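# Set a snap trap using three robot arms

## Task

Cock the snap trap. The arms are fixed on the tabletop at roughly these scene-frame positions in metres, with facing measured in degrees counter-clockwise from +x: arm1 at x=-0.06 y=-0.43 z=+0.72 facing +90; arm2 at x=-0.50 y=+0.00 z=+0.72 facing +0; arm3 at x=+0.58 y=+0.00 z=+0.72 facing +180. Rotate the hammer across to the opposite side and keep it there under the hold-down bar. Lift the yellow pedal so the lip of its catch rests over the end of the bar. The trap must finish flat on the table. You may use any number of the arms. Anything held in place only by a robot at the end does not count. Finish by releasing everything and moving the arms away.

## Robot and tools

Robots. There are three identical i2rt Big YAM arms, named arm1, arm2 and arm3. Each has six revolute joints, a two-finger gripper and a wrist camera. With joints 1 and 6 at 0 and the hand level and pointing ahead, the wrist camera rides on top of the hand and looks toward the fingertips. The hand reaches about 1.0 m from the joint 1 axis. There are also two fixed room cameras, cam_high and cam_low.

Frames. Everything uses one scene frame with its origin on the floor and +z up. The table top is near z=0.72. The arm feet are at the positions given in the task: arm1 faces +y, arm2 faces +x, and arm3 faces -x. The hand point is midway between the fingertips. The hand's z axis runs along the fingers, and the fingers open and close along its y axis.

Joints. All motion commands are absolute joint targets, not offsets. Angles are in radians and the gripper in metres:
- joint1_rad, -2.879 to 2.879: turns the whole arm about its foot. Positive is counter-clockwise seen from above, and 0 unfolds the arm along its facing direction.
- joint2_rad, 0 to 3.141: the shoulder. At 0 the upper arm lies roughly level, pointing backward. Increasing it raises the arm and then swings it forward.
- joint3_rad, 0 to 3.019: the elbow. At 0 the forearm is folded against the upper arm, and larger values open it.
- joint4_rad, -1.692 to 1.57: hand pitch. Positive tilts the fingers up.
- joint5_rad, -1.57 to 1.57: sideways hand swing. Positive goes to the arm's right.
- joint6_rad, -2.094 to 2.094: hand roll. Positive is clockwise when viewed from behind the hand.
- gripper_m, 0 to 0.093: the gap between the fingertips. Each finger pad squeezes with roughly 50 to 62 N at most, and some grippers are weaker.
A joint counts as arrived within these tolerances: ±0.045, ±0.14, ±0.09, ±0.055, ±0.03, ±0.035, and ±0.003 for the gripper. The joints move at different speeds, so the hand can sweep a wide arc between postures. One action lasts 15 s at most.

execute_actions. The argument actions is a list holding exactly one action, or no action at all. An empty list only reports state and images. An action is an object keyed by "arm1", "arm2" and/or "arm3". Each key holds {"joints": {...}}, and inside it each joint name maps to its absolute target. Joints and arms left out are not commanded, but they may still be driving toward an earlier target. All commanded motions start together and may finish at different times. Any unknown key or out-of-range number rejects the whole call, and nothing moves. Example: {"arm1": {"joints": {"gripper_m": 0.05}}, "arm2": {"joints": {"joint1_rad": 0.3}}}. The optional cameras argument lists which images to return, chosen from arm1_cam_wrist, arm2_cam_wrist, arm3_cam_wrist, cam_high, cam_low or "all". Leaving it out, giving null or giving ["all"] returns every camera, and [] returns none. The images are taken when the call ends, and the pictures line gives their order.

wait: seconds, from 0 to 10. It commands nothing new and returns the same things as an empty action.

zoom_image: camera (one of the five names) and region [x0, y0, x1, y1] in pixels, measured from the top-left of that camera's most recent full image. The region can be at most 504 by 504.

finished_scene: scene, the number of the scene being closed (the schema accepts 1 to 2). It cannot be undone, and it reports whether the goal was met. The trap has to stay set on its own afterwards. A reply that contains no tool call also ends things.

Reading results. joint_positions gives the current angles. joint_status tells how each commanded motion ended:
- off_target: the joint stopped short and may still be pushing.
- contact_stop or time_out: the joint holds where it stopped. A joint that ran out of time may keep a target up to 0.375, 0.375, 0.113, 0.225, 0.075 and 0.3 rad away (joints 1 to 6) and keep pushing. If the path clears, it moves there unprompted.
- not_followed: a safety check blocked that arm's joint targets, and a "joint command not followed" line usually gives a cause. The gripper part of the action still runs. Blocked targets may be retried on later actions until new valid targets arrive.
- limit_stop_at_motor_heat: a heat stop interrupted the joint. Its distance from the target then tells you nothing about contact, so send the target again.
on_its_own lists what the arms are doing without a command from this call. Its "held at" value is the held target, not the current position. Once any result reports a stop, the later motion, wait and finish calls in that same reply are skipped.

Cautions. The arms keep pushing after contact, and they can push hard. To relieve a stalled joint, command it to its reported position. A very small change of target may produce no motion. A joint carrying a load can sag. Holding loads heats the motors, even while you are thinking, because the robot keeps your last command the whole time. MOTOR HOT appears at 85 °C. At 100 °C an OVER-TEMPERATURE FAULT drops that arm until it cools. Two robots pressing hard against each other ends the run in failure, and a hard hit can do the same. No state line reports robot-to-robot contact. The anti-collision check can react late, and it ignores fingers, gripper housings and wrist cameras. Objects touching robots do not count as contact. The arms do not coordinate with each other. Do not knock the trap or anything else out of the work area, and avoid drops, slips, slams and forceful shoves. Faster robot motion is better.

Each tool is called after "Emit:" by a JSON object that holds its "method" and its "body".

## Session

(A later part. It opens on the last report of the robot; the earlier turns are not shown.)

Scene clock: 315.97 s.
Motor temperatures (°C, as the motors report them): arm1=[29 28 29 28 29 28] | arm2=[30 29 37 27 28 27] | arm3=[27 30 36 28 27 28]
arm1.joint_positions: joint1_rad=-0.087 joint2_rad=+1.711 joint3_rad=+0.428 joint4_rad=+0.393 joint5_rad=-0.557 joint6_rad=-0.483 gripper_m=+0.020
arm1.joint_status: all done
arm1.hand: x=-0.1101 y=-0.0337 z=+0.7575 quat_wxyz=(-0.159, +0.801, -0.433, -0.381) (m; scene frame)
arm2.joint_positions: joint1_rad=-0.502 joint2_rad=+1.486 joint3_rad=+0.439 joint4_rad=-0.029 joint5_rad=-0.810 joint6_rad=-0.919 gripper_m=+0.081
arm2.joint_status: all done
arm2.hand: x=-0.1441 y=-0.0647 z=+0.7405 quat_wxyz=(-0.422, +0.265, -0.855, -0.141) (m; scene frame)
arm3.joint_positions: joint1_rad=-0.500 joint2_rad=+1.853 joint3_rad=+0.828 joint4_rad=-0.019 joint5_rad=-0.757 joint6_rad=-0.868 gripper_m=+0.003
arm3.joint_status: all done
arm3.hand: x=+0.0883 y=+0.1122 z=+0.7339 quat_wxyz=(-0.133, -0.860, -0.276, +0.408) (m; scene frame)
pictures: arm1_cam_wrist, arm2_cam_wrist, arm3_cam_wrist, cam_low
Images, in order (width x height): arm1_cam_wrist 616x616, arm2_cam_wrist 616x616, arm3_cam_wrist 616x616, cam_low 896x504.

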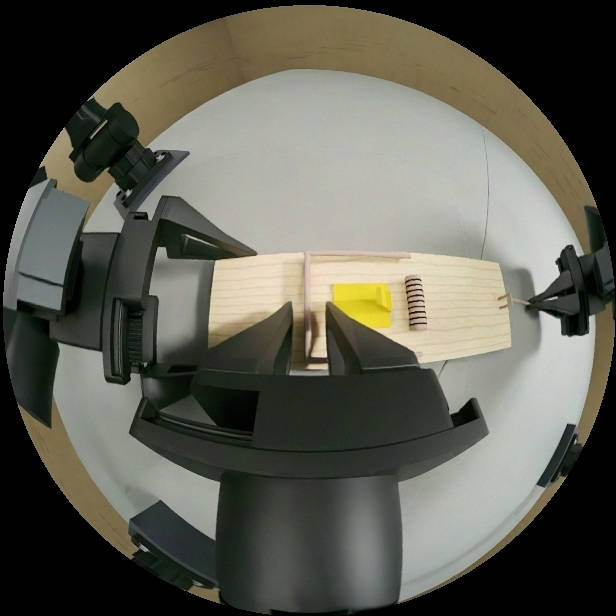

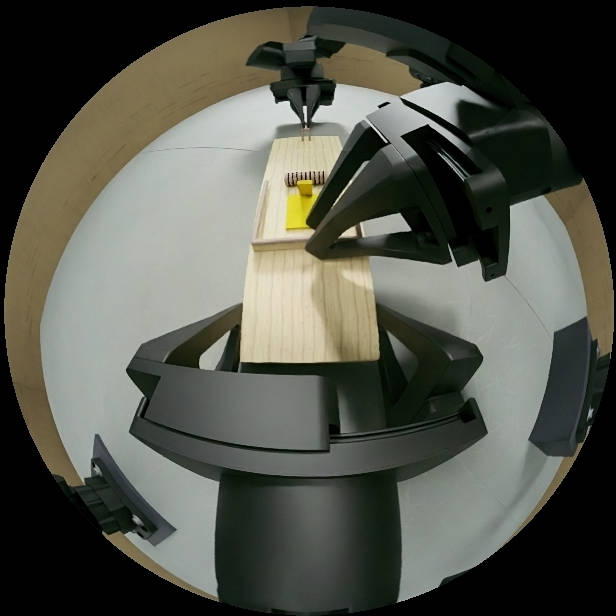

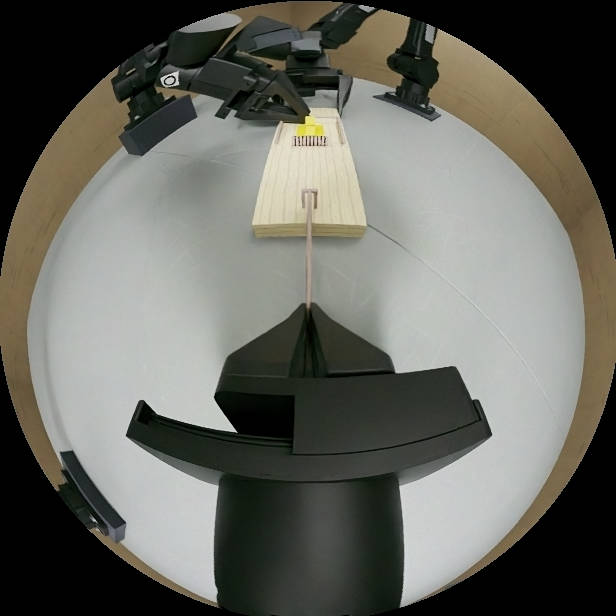

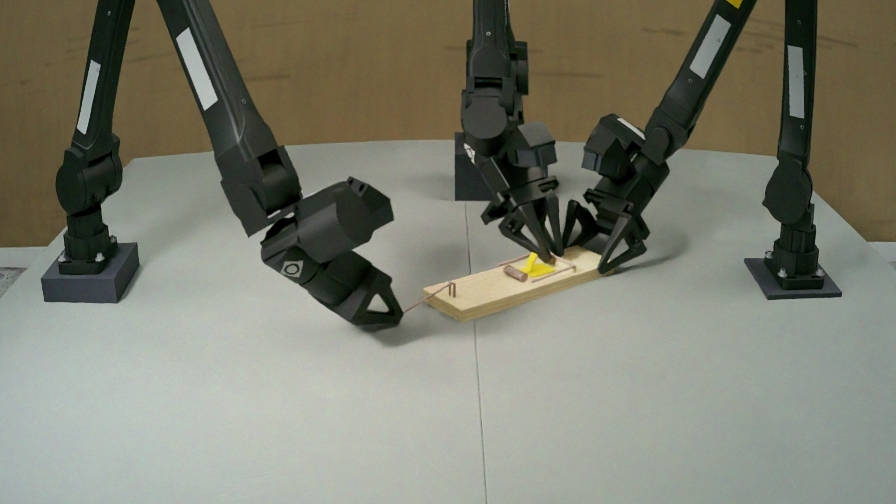

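Emit:
{"method": "execute_actions", "body": {"actions": [{"arm1":{"joints":{"joint4_rad":0.354,"gripper_m":0.0}},"arm2":{"joints":{"gripper_m":0.078}},"arm3":{"joints":{"joint2_rad":1.692,"joint3_rad":0.874,"joint4_rad":-0.2}}}], "cameras": ["arm1_cam_wrist","arm2_cam_wrist","cam_low"]}}

Emit:
{"method": "zoom_image", "body": {"camera": "cam_low", "region": [340,190,640,340]}}

Scene clock: 377.83 s.
Motor temperatures (°C, as the motors report them): arm1=[29 28 29 28 29 28] | arm2=[30 29 37 27 28 27] | arm3=[27 31 36 28 28 28]
arm1.joint_positions: joint1_rad=-0.089 joint2_rad=+1.703 joint3_rad=+0.431 joint4_rad=+0.372 joint5_rad=-0.562 joint6_rad=-0.490 gripper_m=+0.002
arm1.joint_status: all done
arm1.hand: x=-0.1102 y=-0.0345 z=+0.7586 quat_wxyz=(-0.155, +0.803, -0.432, -0.380) (m; scene frame)
arm2.joint_positions: joint1_rad=-0.503 joint2_rad=+1.486 joint3_rad=+0.439 joint4_rad=-0.026 joint5_rad=-0.816 joint6_rad=-0.921 gripper_m=+0.079
arm2.joint_status: all done
arm2.hand: x=-0.1437 y=-0.0647 z=+0.7415 quat_wxyz=(-0.425, +0.267, -0.853, -0.141) (m; scene frame)
arm3.joint_positions: joint1_rad=-0.504 joint2_rad=+1.707 joint3_rad=+0.850 joint4_rad=-0.184 joint5_rad=-0.765 joint6_rad=-0.871 gripper_m=+0.003
arm3.joint_status: all done
arm3.hand: x=+0.0879 y=+0.1129 z=+0.7943 quat_wxyz=(-0.134, -0.858, -0.277, +0.412) (m; scene frame)
pictures: arm1_cam_wrist, arm2_cam_wrist, cam_low
Images, in order (width x height): arm1_cam_wrist 616x616, arm2_cam_wrist 616x616, cam_low 896x504.

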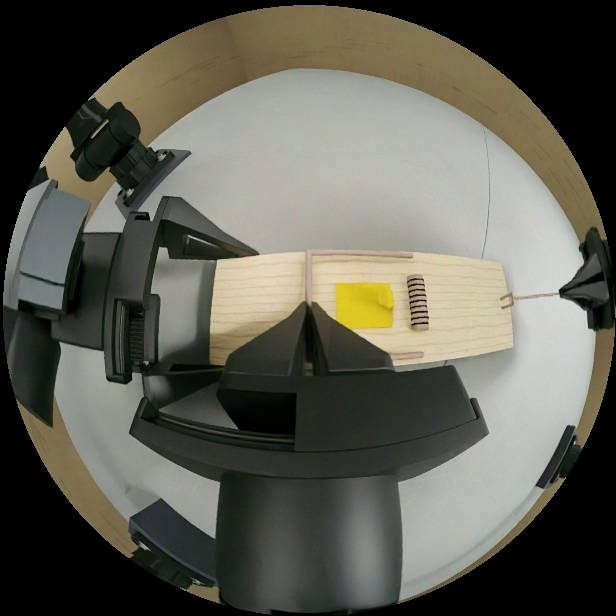

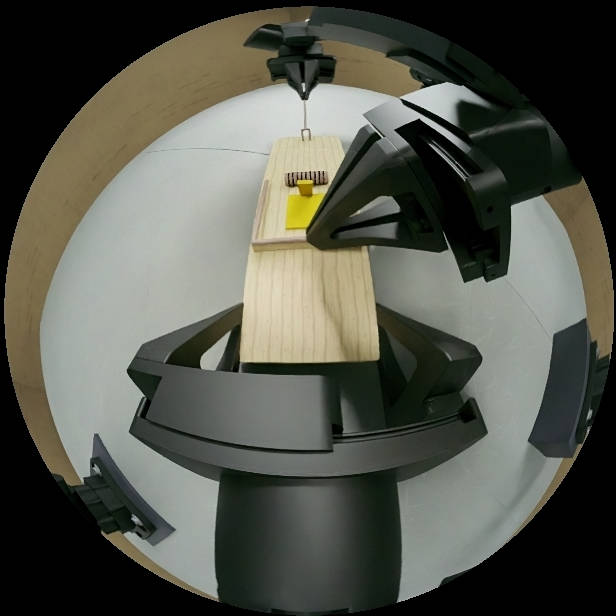

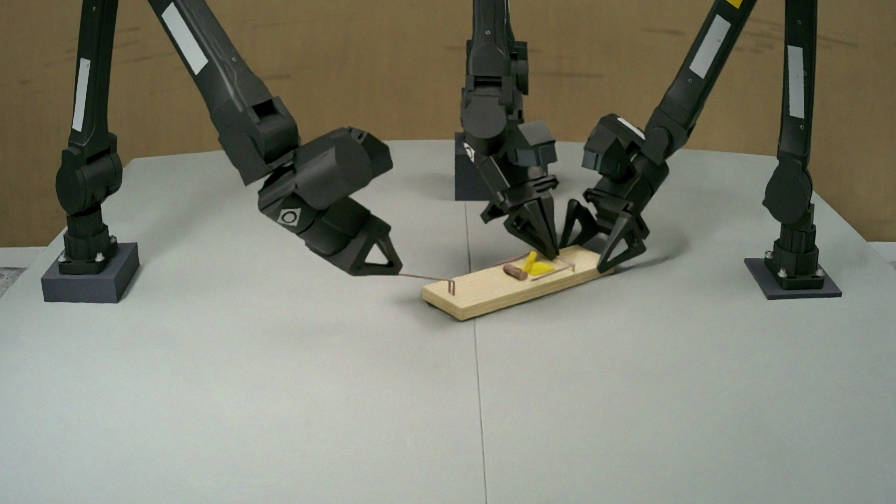

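Region (340, 190, 640, 340) of cam_low's 896x504 image, scaled by 1.680, with more detail than that image has.

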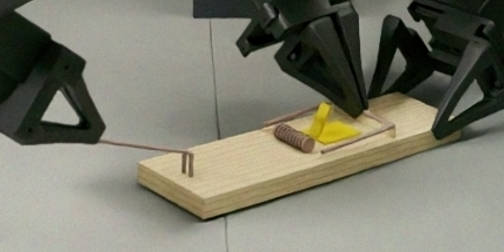

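Emit:
{"method": "execute_actions", "body": {"actions": []}}

Scene clock: 396.40 s.
Motor temperatures (°C, as the motors report them): arm1=[29 28 29 28 29 28] | arm2=[30 29 37 27 28 27] | arm3=[27 31 37 28 27 28]
arm1.joint_positions: joint1_rad=-0.089 joint2_rad=+1.703 joint3_rad=+0.431 joint4_rad=+0.372 joint5_rad=-0.562 joint6_rad=-0.490 gripper_m=+0.002
arm1.joint_status: all done
arm1.hand: x=-0.1102 y=-0.0345 z=+0.7586 quat_wxyz=(-0.155, +0.803, -0.432, -0.380) (m; scene frame)
arm2.joint_positions: joint1_rad=-0.503 joint2_rad=+1.486 joint3_rad=+0.439 joint4_rad=-0.026 joint5_rad=-0.816 joint6_rad=-0.921 gripper_m=+0.079
arm2.joint_status: all done
arm2.hand: x=-0.1437 y=-0.0647 z=+0.7415 quat_wxyz=(-0.425, +0.267, -0.853, -0.141) (m; scene frame)
arm3.joint_positions: joint1_rad=-0.504 joint2_rad=+1.707 joint3_rad=+0.850 joint4_rad=-0.184 joint5_rad=-0.765 joint6_rad=-0.871 gripper_m=+0.003
arm3.joint_status: all done
arm3.hand: x=+0.0879 y=+0.1129 z=+0.7943 quat_wxyz=(-0.134, -0.858, -0.277, +0.412) (m; scene frame)
pictures: arm1_cam_wrist, arm2_cam_wrist, arm3_cam_wrist, cam_high, cam_low
Images, in order (width x height): arm1_cam_wrist 616x616, arm2_cam_wrist 616x616, arm3_cam_wrist 616x616, cam_high 896x504, cam_low 896x504.

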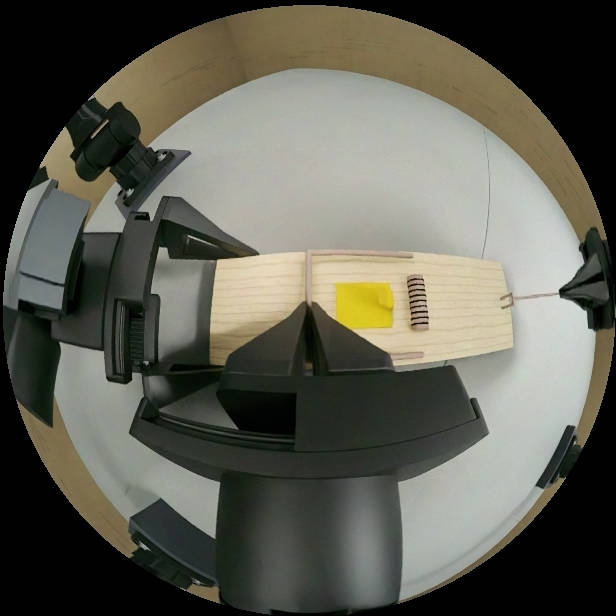

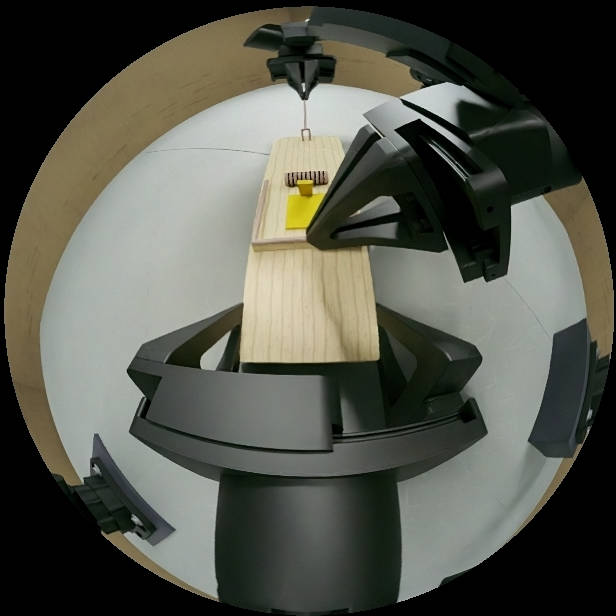

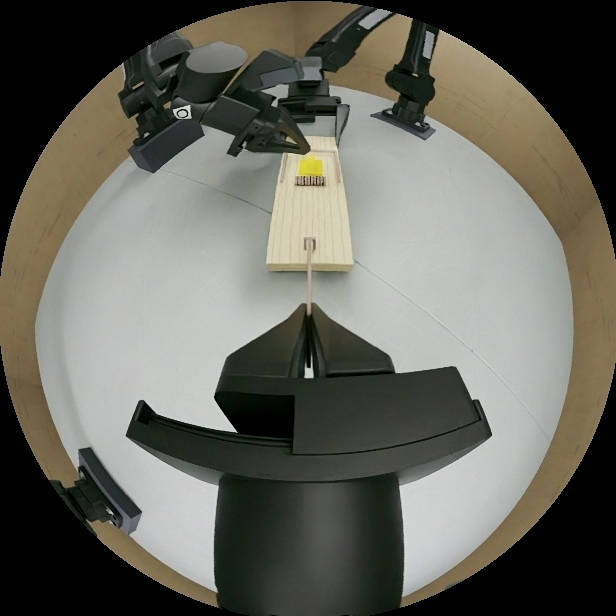

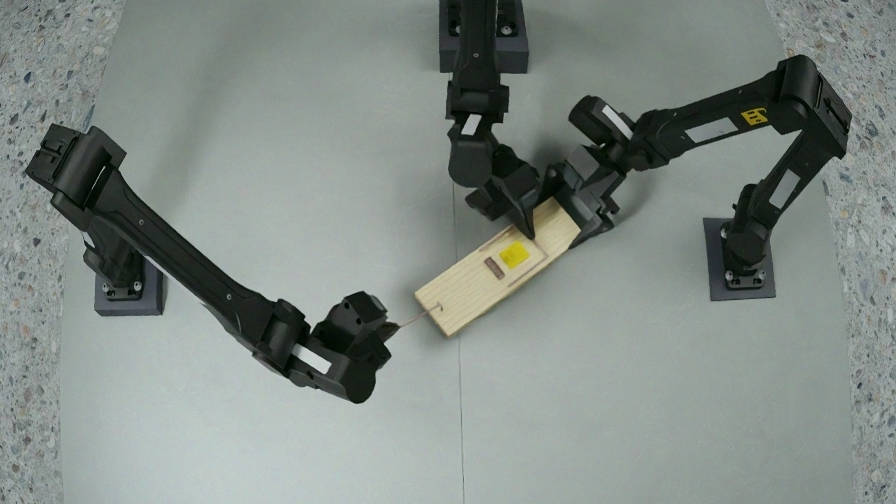

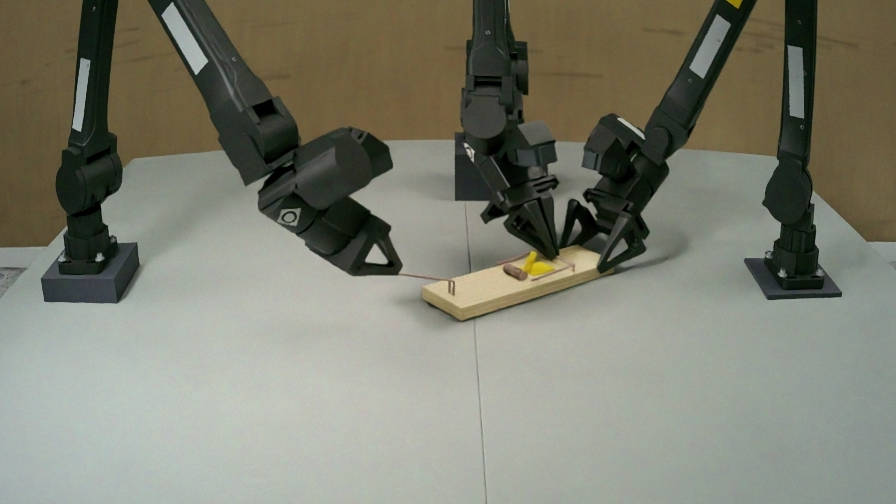

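Emit:
{"method": "execute_actions", "body": {"actions": [{"arm1":{"joints":{"joint1_rad":-0.150,"joint2_rad":1.520,"joint3_rad":0.490,"joint4_rad":0.190,"joint5_rad":-0.555,"joint6_rad":-0.548}},"arm3":{"joints":{"joint1_rad":-0.425,"joint2_rad":1.657,"joint3_rad":0.932,"joint4_rad":-0.237,"joint5_rad":-0.714,"joint6_rad":-0.777}}}], "cameras": ["arm1_cam_wrist","arm2_cam_wrist","cam_low"]}}

Scene clock: 421.67 s.
Motor temperatures (°C, as the motors report them): arm1=[29 28 30 28 29 28] | arm2=[30 29 36 27 28 27] | arm3=[27 31 37 28 27 28]
arm1.joint_positions: joint1_rad=-0.117 joint2_rad=+1.546 joint3_rad=+0.449 joint4_rad=+0.187 joint5_rad=-0.564 joint6_rad=-0.535 gripper_m=+0.002
arm1.joint_status: all done
arm1.hand: x=-0.0992 y=-0.0319 z=+0.7963 quat_wxyz=(-0.164, +0.807, -0.427, -0.374) (m; scene frame)
arm2.joint_positions: joint1_rad=-0.510 joint2_rad=+1.486 joint3_rad=+0.439 joint4_rad=-0.013 joint5_rad=-0.808 joint6_rad=-0.932 gripper_m=+0.079
arm2.joint_status: not commanded
arm2.hand: x=-0.1422 y=-0.0696 z=+0.7418 quat_wxyz=(-0.428, +0.270, -0.853, -0.130) (m; scene frame)
arm3.joint_positions: joint1_rad=-0.460 joint2_rad=+1.665 joint3_rad=+0.878 joint4_rad=-0.244 joint5_rad=-0.713 joint6_rad=-0.785 gripper_m=+0.003
arm3.joint_status: all done
arm3.hand: x=+0.0777 y=+0.1010 z=+0.8130 quat_wxyz=(-0.136, -0.872, -0.256, +0.394) (m; scene frame)
pictures: arm1_cam_wrist, arm2_cam_wrist, cam_low
Images, in order (width x height): arm1_cam_wrist 616x616, arm2_cam_wrist 616x616, cam_low 896x504.

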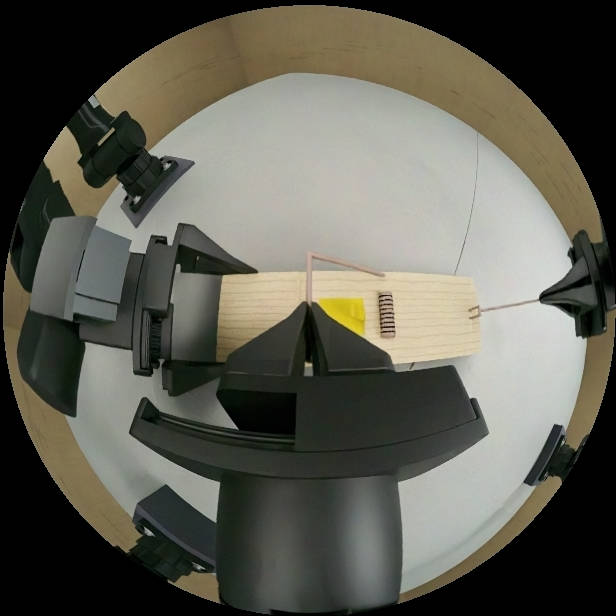

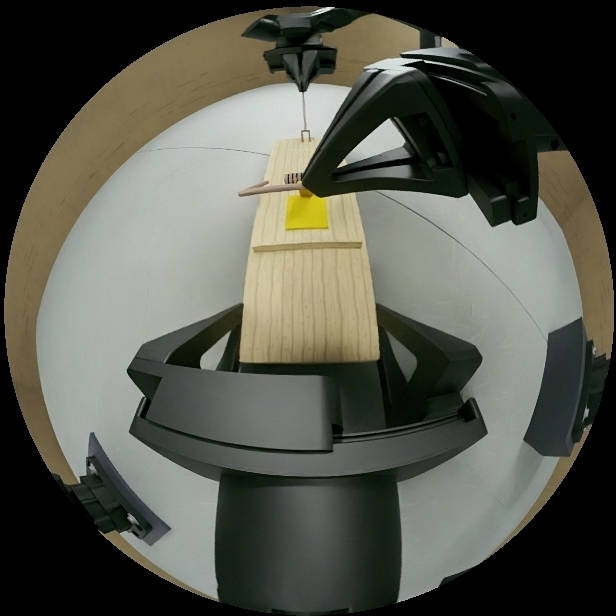

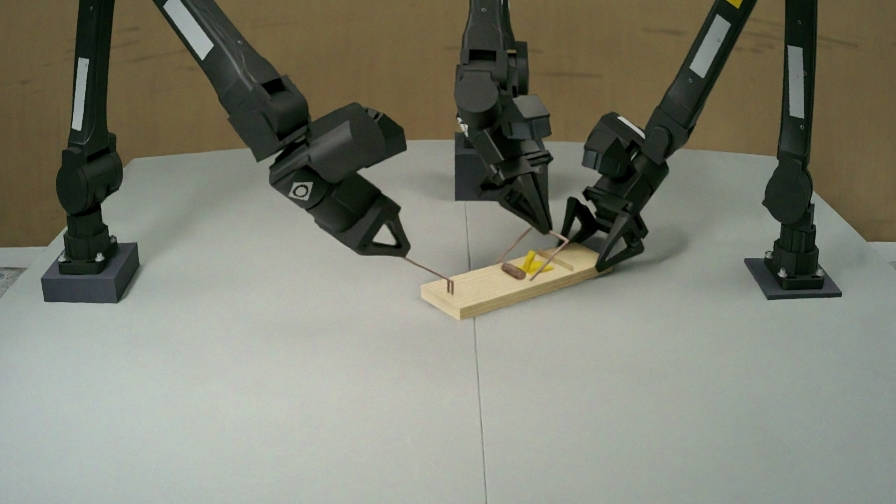

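Emit:
{"method": "zoom_image", "body": {"camera": "arm1_cam_wrist", "region": [260, 240, 420, 380]}}

Emit:
{"method": "zoom_image", "body": {"camera": "arm2_cam_wrist", "region": [225, 120, 385, 260]}}

Region (260, 240, 420, 380) of arm1_cam_wrist's 616x616 image, scaled by 3.150, with more detail than that image has; it fills the top 441 rows of this view, and the rest is white.

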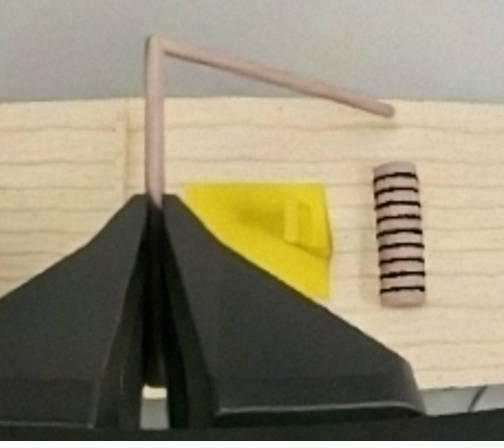

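Region (225, 120, 385, 260) of arm2_cam_wrist's 616x616 image, scaled by 3.150, with more detail than that image has; it fills the top 441 rows of this view, and the rest is white.

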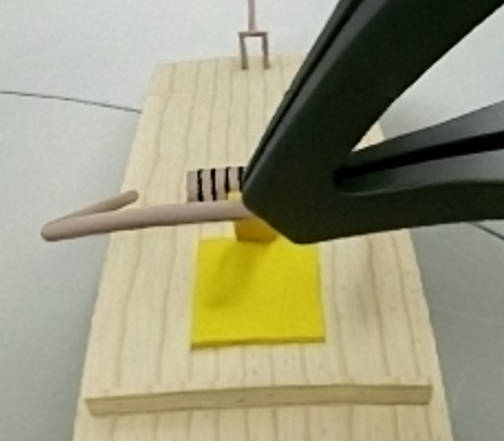

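Emit:
{"method": "execute_actions", "body": {"actions": [{"arm1":{"joints":{"joint1_rad":-0.092,"joint2_rad":1.700,"joint3_rad":0.420,"joint4_rad":0.388,"joint5_rad":-0.562,"joint6_rad":-0.482}},"arm3":{"joints":{"joint1_rad":-0.428,"joint2_rad":1.638,"joint3_rad":0.912,"joint4_rad":-0.214,"joint5_rad":-0.722,"joint6_rad":-0.788}}}], "cameras": ["arm1_cam_wrist","arm2_cam_wrist","cam_low"]}}

Scene clock: 505.60 s.
Motor temperatures (°C, as the motors report them): arm1=[30 28 33 28 29 28] | arm2=[30 29 36 27 29 27] | arm3=[27 31 41 28 27 28]
arm1.joint_positions: joint1_rad=-0.093 joint2_rad=+1.691 joint3_rad=+0.422 joint4_rad=+0.364 joint5_rad=-0.566 joint6_rad=-0.493 gripper_m=+0.002
arm1.joint_status: all done
arm1.hand: x=-0.1095 y=-0.0387 z=+0.7599 quat_wxyz=(-0.153, +0.803, -0.433, -0.381) (m; scene frame)
arm2.joint_positions: joint1_rad=-0.512 joint2_rad=+1.487 joint3_rad=+0.437 joint4_rad=-0.015 joint5_rad=-0.809 joint6_rad=-0.928 gripper_m=+0.079
arm2.joint_status: not commanded
arm2.hand: x=-0.1434 y=-0.0693 z=+0.7410 quat_wxyz=(-0.427, +0.267, -0.854, -0.132) (m; scene frame)
arm3.joint_positions: joint1_rad=-0.453 joint2_rad=+1.658 joint3_rad=+0.878 joint4_rad=-0.235 joint5_rad=-0.718 joint6_rad=-0.785 gripper_m=+0.003
arm3.joint_status: all done
arm3.hand: x=+0.0750 y=+0.0977 z=+0.8177 quat_wxyz=(-0.135, -0.868, -0.261, +0.401) (m; scene frame)
pictures: arm1_cam_wrist, arm2_cam_wrist, cam_low
Images, in order (width x height): arm1_cam_wrist 616x616, arm2_cam_wrist 616x616, cam_low 896x504.

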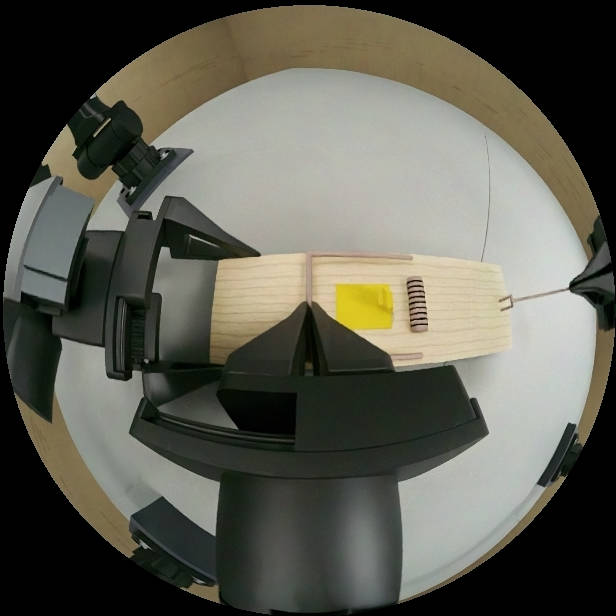

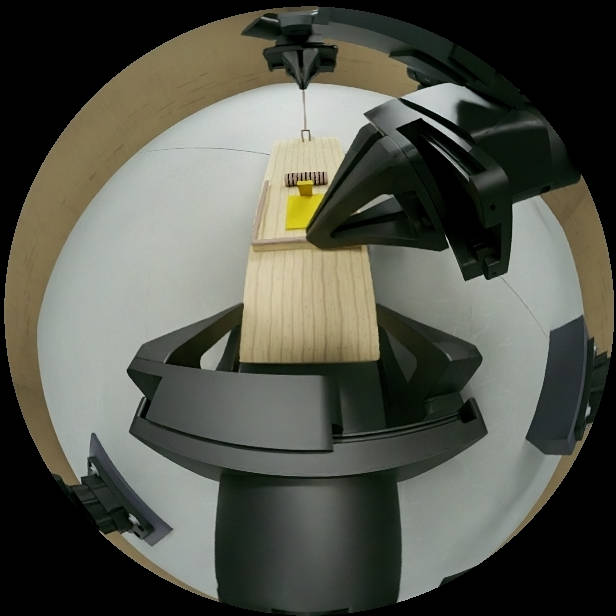

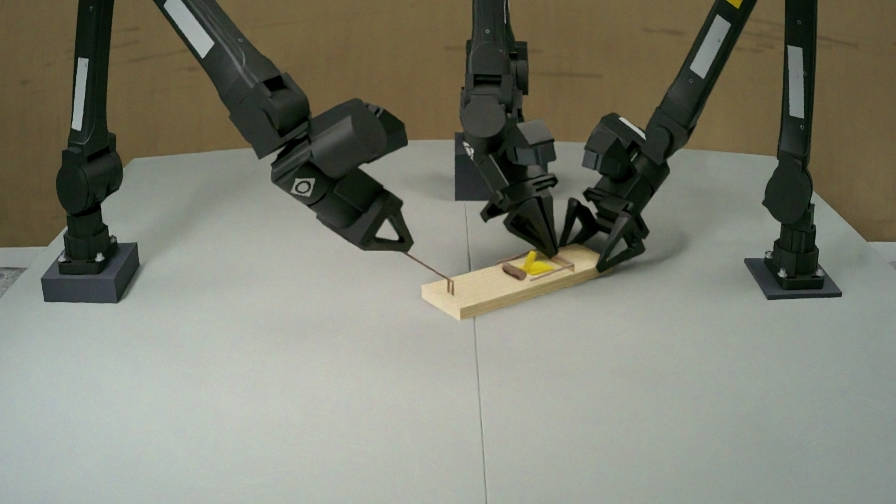

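Emit:
{"method": "zoom_image", "body": {"camera": "arm2_cam_wrist", "region": [235, 160, 375, 270]}}

Emit:
{"method": "zoom_image", "body": {"camera": "cam_low", "region": [480, 210, 640, 310]}}

Region (235, 160, 375, 270) of arm2_cam_wrist's 616x616 image, scaled by 3.600, with more detail than that image has; it fills the top 396 rows of this view, and the rest is white.

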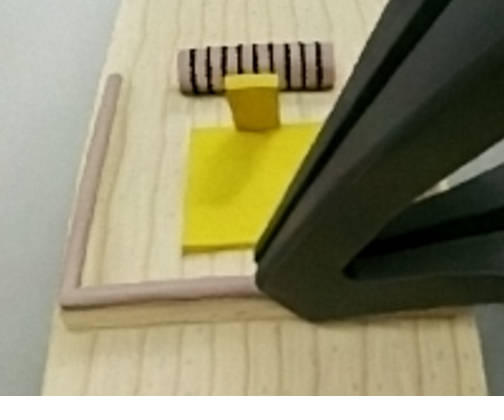

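Region (480, 210, 640, 310) of cam_low's 896x504 image, scaled by 3.150, with more detail than that image has; it fills the top 315 rows of this view, and the rest is white.

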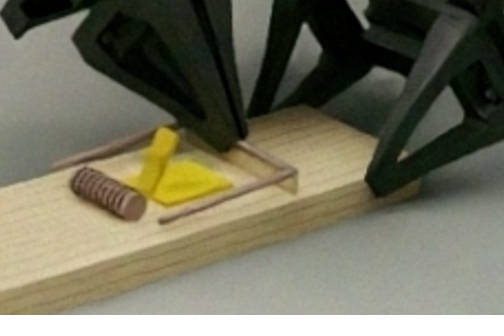

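Emit:
{"method": "execute_actions", "body": {"actions": [{"arm1":{"joints":{"gripper_m":0.011,"joint1_rad":-0.113,"joint2_rad":1.684,"joint3_rad":0.402,"joint4_rad":0.372}},"arm3":{"joints":{"joint1_rad":-0.412,"joint2_rad":1.628,"joint3_rad":0.930,"joint4_rad":-0.210}}}], "cameras": ["arm1_cam_wrist","arm2_cam_wrist","cam_low"]}}

Scene clock: 525.73 s.
Motor temperatures (°C, as the motors report them): arm1=[29 28 31 28 29 28] | arm2=[30 29 36 27 29 27] | arm3=[27 31 41 28 27 28]
arm1.joint_positions: joint1_rad=-0.099 joint2_rad=+1.688 joint3_rad=+0.415 joint4_rad=+0.365 joint5_rad=-0.566 joint6_rad=-0.491 gripper_m=+0.011
arm1.joint_status: all done
arm1.hand: x=-0.1078 y=-0.0415 z=+0.7595 quat_wxyz=(-0.152, +0.801, -0.436, -0.380) (m; scene frame)
arm2.joint_positions: joint1_rad=-0.512 joint2_rad=+1.487 joint3_rad=+0.437 joint4_rad=-0.015 joint5_rad=-0.809 joint6_rad=-0.927 gripper_m=+0.079
arm2.joint_status: not commanded
arm2.hand: x=-0.1434 y=-0.0693 z=+0.7410 quat_wxyz=(-0.427, +0.266, -0.854, -0.133) (m; scene frame)
arm3.joint_positions: joint1_rad=-0.434 joint2_rad=+1.645 joint3_rad=+0.891 joint4_rad=-0.228 joint5_rad=-0.718 joint6_rad=-0.785 gripper_m=+0.003
arm3.joint_status: all done
arm3.hand: x=+0.0664 y=+0.0911 z=+0.8293 quat_wxyz=(-0.130, -0.860, -0.274, +0.410) (m; scene frame)
pictures: arm1_cam_wrist, arm2_cam_wrist, cam_low
Images, in order (width x height): arm1_cam_wrist 616x616, arm2_cam_wrist 616x616, cam_low 896x504.

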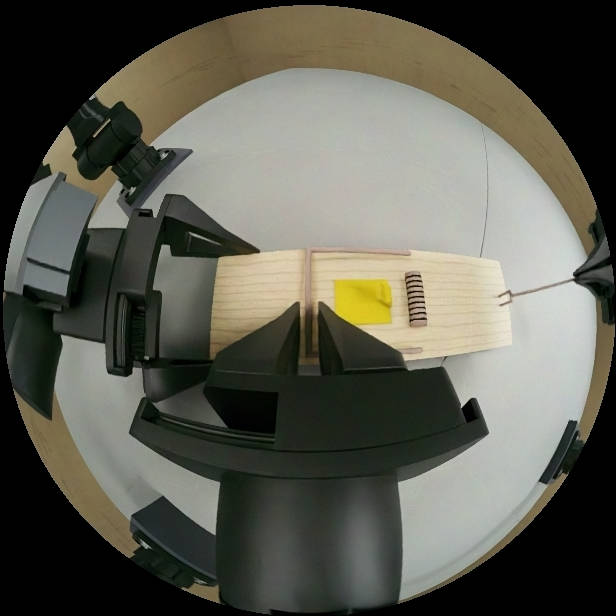

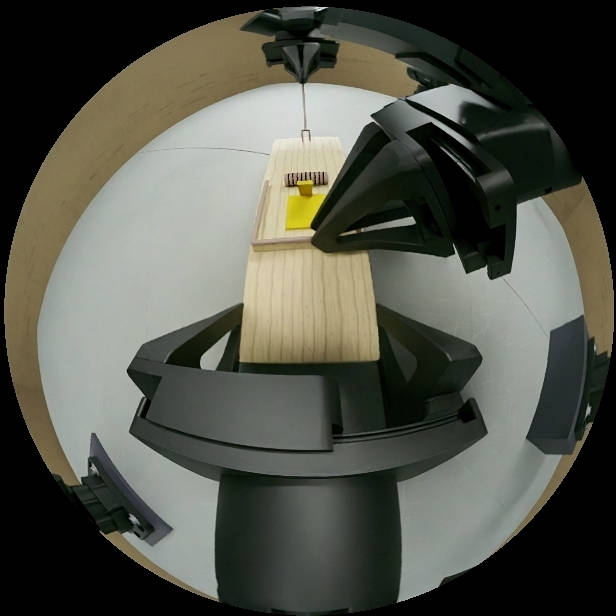

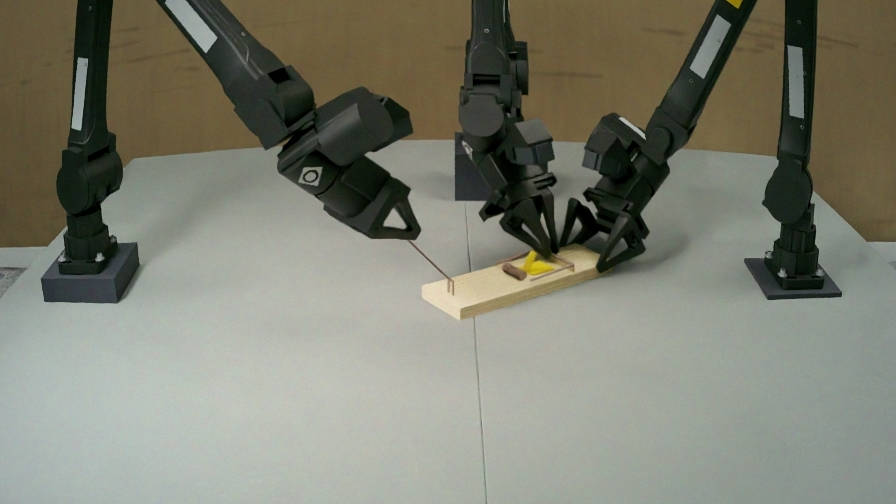

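Emit:
{"method": "execute_actions", "body": {"actions": [{"arm1":{"joints":{"gripper_m":0.0058,"joint1_rad":-0.120,"joint3_rad":0.392}}}], "cameras": ["arm1_cam_wrist","arm2_cam_wrist"]}}

Emit:
{"method": "zoom_image", "body": {"camera": "arm2_cam_wrist", "region": [235, 160, 375, 270]}}

Emit:
{"method": "zoom_image", "body": {"camera": "arm1_cam_wrist", "region": [250, 240, 430, 380]}}

Scene clock: 535.40 s.
Motor temperatures (°C, as the motors report them): arm1=[29 28 30 28 29 28] | arm2=[30 29 36 27 29 27] | arm3=[27 31 41 28 27 28]
arm1.joint_positions: joint1_rad=-0.104 joint2_rad=+1.684 joint3_rad=+0.409 joint4_rad=+0.368 joint5_rad=-0.568 joint6_rad=-0.491 gripper_m=+0.006
arm1.joint_status: all done
arm1.hand: x=-0.1061 y=-0.0434 z=+0.7599 quat_wxyz=(-0.153, +0.800, -0.438, -0.380) (m; scene frame)
arm2.joint_positions: joint1_rad=-0.512 joint2_rad=+1.487 joint3_rad=+0.437 joint4_rad=-0.015 joint5_rad=-0.809 joint6_rad=-0.927 gripper_m=+0.079
arm2.joint_status: not commanded
arm2.hand: x=-0.1434 y=-0.0693 z=+0.7410 quat_wxyz=(-0.427, +0.266, -0.854, -0.133) (m; scene frame)
arm3.joint_positions: joint1_rad=-0.434 joint2_rad=+1.645 joint3_rad=+0.891 joint4_rad=-0.228 joint5_rad=-0.718 joint6_rad=-0.785 gripper_m=+0.003
arm3.joint_status: not commanded
arm3.hand: x=+0.0664 y=+0.0911 z=+0.8293 quat_wxyz=(-0.130, -0.860, -0.274, +0.410) (m; scene frame)
pictures: arm1_cam_wrist, arm2_cam_wrist
Images, in order (width x height): arm1_cam_wrist 616x616, arm2_cam_wrist 616x616.

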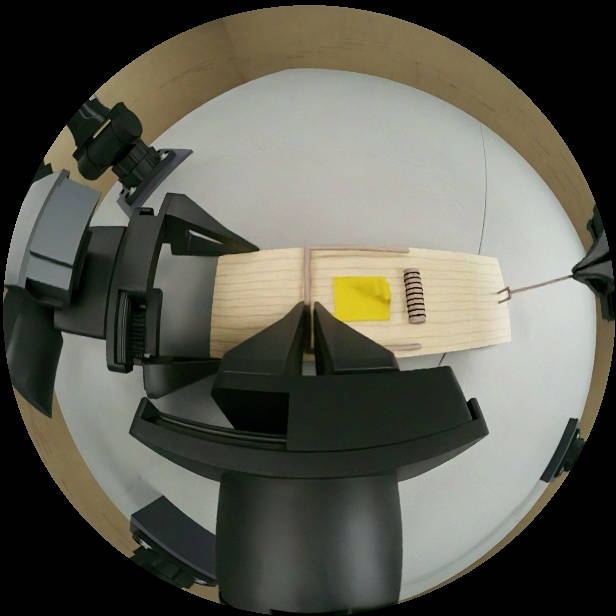

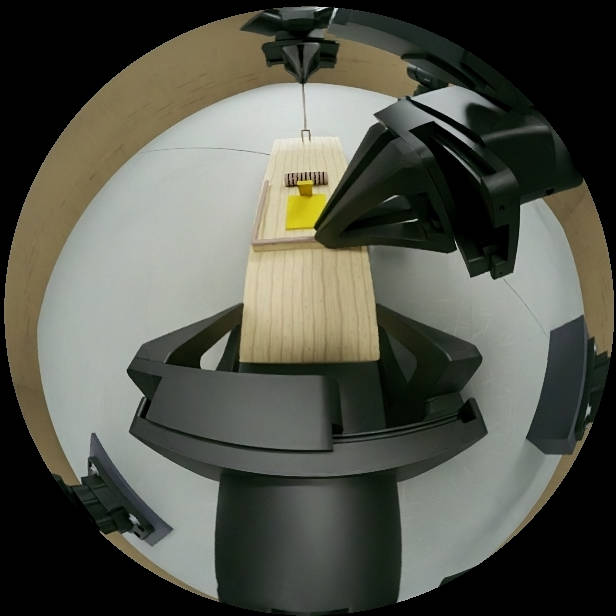

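Region (235, 160, 375, 270) of arm2_cam_wrist's 616x616 image, scaled by 3.600, with more detail than that image has; it fills the top 396 rows of this view, and the rest is white.

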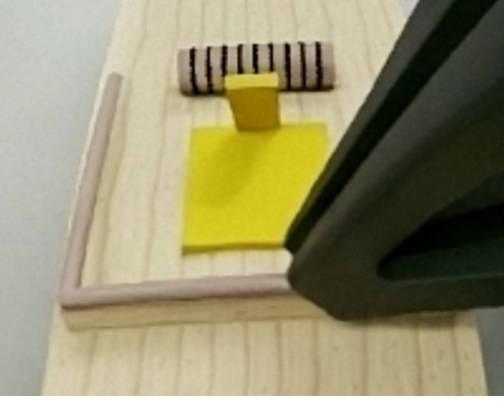

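Region (250, 240, 430, 380) of arm1_cam_wrist's 616x616 image, scaled by 2.800, with more detail than that image has.

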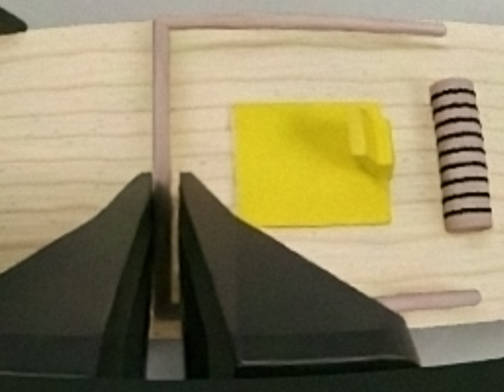

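Emit:
{"method": "execute_actions", "body": {"actions": [{"arm1":{"joints":{"gripper_m":0.0,"joint1_rad":-0.104,"joint3_rad":0.409}}}], "cameras": ["arm1_cam_wrist"]}}

Scene clock: 541.20 s.
Motor temperatures (°C, as the motors report them): arm1=[29 28 30 28 29 28] | arm2=[30 29 36 27 29 27] | arm3=[27 31 41 28 27 28]
arm1.joint_positions: joint1_rad=-0.104 joint2_rad=+1.684 joint3_rad=+0.409 joint4_rad=+0.368 joint5_rad=-0.571 joint6_rad=-0.490 gripper_m=+0.002
arm1.joint_status: all done
arm1.hand: x=-0.1065 y=-0.0435 z=+0.7601 quat_wxyz=(-0.153, +0.800, -0.438, -0.381) (m; scene frame)
arm2.joint_positions: joint1_rad=-0.512 joint2_rad=+1.487 joint3_rad=+0.437 joint4_rad=-0.015 joint5_rad=-0.809 joint6_rad=-0.927 gripper_m=+0.079
arm2.joint_status: not commanded
arm2.hand: x=-0.1434 y=-0.0693 z=+0.7410 quat_wxyz=(-0.427, +0.266, -0.854, -0.133) (m; scene frame)
arm3.joint_positions: joint1_rad=-0.434 joint2_rad=+1.645 joint3_rad=+0.891 joint4_rad=-0.228 joint5_rad=-0.718 joint6_rad=-0.785 gripper_m=+0.003
arm3.joint_status: not commanded
arm3.hand: x=+0.0664 y=+0.0911 z=+0.8293 quat_wxyz=(-0.130, -0.860, -0.274, +0.410) (m; scene frame)
pictures: arm1_cam_wrist
Images, in order (width x height): arm1_cam_wrist 616x616.

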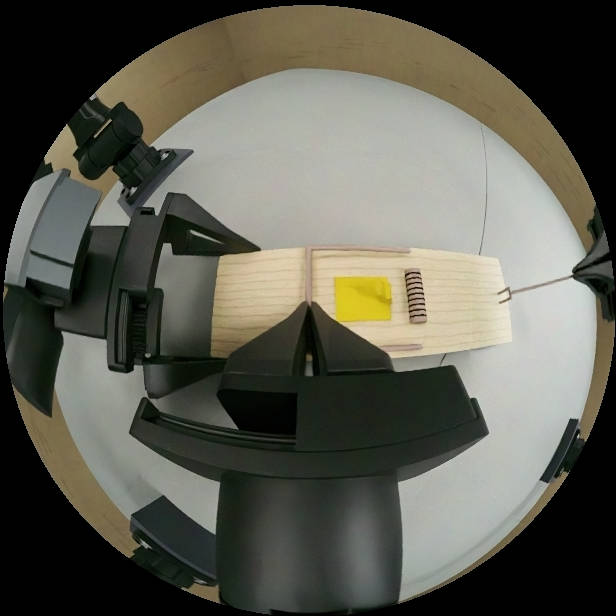

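Emit:
{"method": "execute_actions", "body": {"actions": [{"arm1":{"joints":{"joint1_rad":-0.200,"joint2_rad":1.482,"joint3_rad":0.520,"joint4_rad":0.085,"joint5_rad":-0.606,"joint6_rad":-0.562}}}], "cameras": ["cam_low"]}}

Scene clock: 563.27 s.
Motor temperatures (°C, as the motors report them): arm1=[29 28 30 28 29 28] | arm2=[30 29 36 27 29 27] | arm3=[27 31 41 28 27 28]
arm1.joint_positions: joint1_rad=-0.166 joint2_rad=+1.504 joint3_rad=+0.470 joint4_rad=+0.085 joint5_rad=-0.615 joint6_rad=-0.550 gripper_m=+0.002
arm1.joint_status: all done
arm1.hand: x=-0.0874 y=-0.0337 z=+0.8088 quat_wxyz=(-0.147, +0.800, -0.438, -0.383) (m; scene frame)
arm2.joint_positions: joint1_rad=-0.512 joint2_rad=+1.487 joint3_rad=+0.444 joint4_rad=-0.012 joint5_rad=-0.811 joint6_rad=-0.931 gripper_m=+0.079
arm2.joint_status: not commanded
arm2.hand: x=-0.1402 y=-0.0710 z=+0.7433 quat_wxyz=(-0.431, +0.270, -0.852, -0.129) (m; scene frame)
arm3.joint_positions: joint1_rad=-0.433 joint2_rad=+1.639 joint3_rad=+0.891 joint4_rad=-0.228 joint5_rad=-0.725 joint6_rad=-0.785 gripper_m=+0.003
arm3.joint_status: not commanded
arm3.hand: x=+0.0660 y=+0.0895 z=+0.8330 quat_wxyz=(-0.131, -0.858, -0.276, +0.414) (m; scene frame)
pictures: cam_low
Images, in order (width x height): cam_low 896x504.

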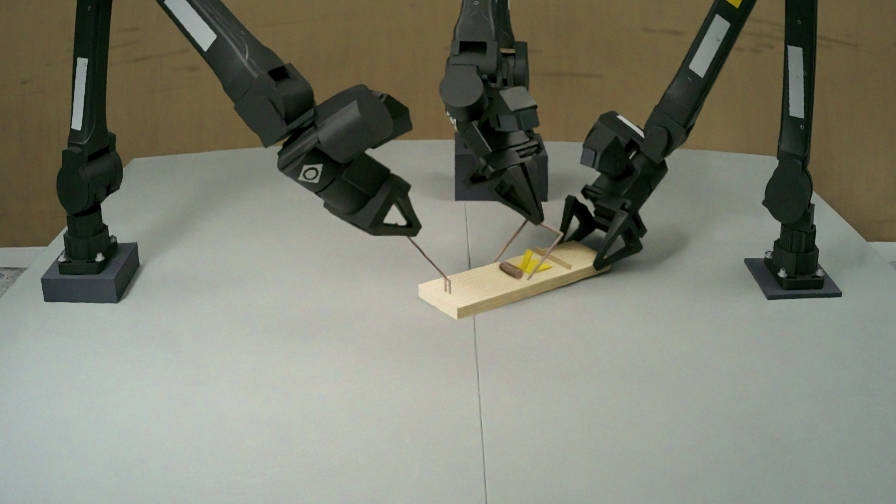

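Emit:
{"method": "execute_actions", "body": {"actions": [{"arm1":{"joints":{"joint1_rad":-0.330,"joint2_rad":1.536,"joint3_rad":0.678,"joint4_rad":-0.094,"joint5_rad":-0.665,"joint6_rad":-0.690}},"arm2":{"joints":{"joint2_rad":1.525,"joint3_rad":0.428}}}], "cameras": ["cam_low"]}}

Scene clock: 591.20 s.
Motor temperatures (°C, as the motors report them): arm1=[30 28 34 28 29 28] | arm2=[30 29 35 27 28 27] | arm3=[27 31 42 28 27 28]
arm1.joint_positions: joint1_rad=-0.282 joint2_rad=+1.527 joint3_rad=+0.615 joint4_rad=-0.101 joint5_rad=-0.699 joint6_rad=-0.674 gripper_m=+0.001
arm1.joint_status: joint1_rad time_out (moved -0.116 of -0.164); joint5_rad time_out (moved -0.083 of -0.050); the others done
arm1.on_its_own: joint1_rad reads -0.282 and still pushes toward -0.330 since a time_out; joint5_rad reads -0.699 and still pushes toward -0.665 since a time_out
arm1.hand: x=-0.0432 y=-0.0003 z=+0.8334 quat_wxyz=(-0.148, +0.799, -0.431, -0.391) (m; scene frame)
arm2.joint_positions: joint1_rad=-0.504 joint2_rad=+1.501 joint3_rad=+0.444 joint4_rad=-0.012 joint5_rad=-0.819 joint6_rad=-0.915 gripper_m=+0.079
arm2.joint_status: all done
arm2.hand: x=-0.1410 y=-0.0663 z=+0.7399 quat_wxyz=(-0.427, +0.264, -0.853, -0.142) (m; scene frame)
arm3.joint_positions: joint1_rad=-0.432 joint2_rad=+1.639 joint3_rad=+0.894 joint4_rad=-0.225 joint5_rad=-0.724 joint6_rad=-0.785 gripper_m=+0.003
arm3.joint_status: not commanded
arm3.hand: x=+0.0644 y=+0.0900 z=+0.8344 quat_wxyz=(-0.129, -0.857, -0.277, +0.416) (m; scene frame)
pictures: cam_low
Images, in order (width x height): cam_low 896x504.

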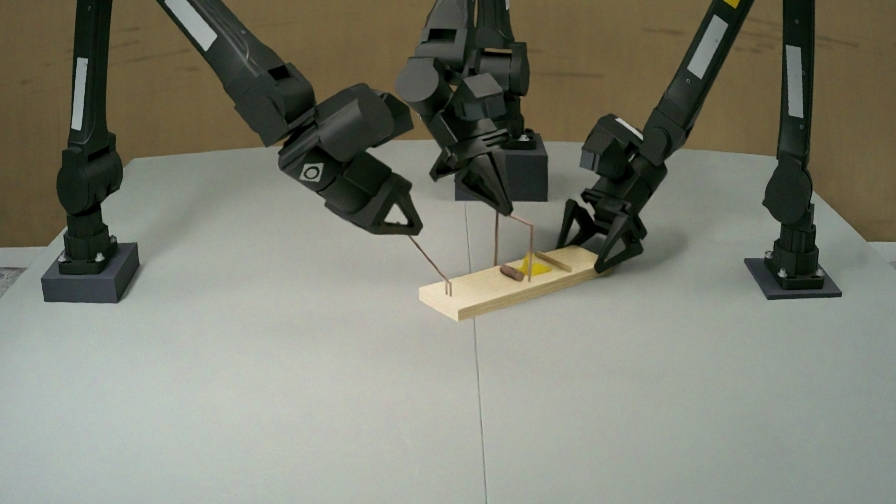

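Emit:
{"method": "zoom_image", "body": {"camera": "cam_low", "region": [420, 150, 620, 320]}}

Region (420, 150, 620, 320) of cam_low's 896x504 image, scaled by 2.520, with more detail than that image has; it fills the top 428 rows of this view, and the rest is white.

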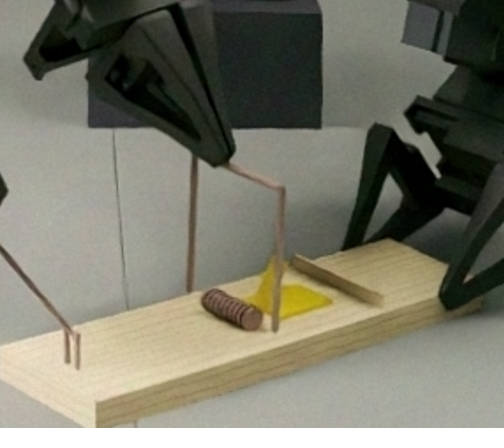

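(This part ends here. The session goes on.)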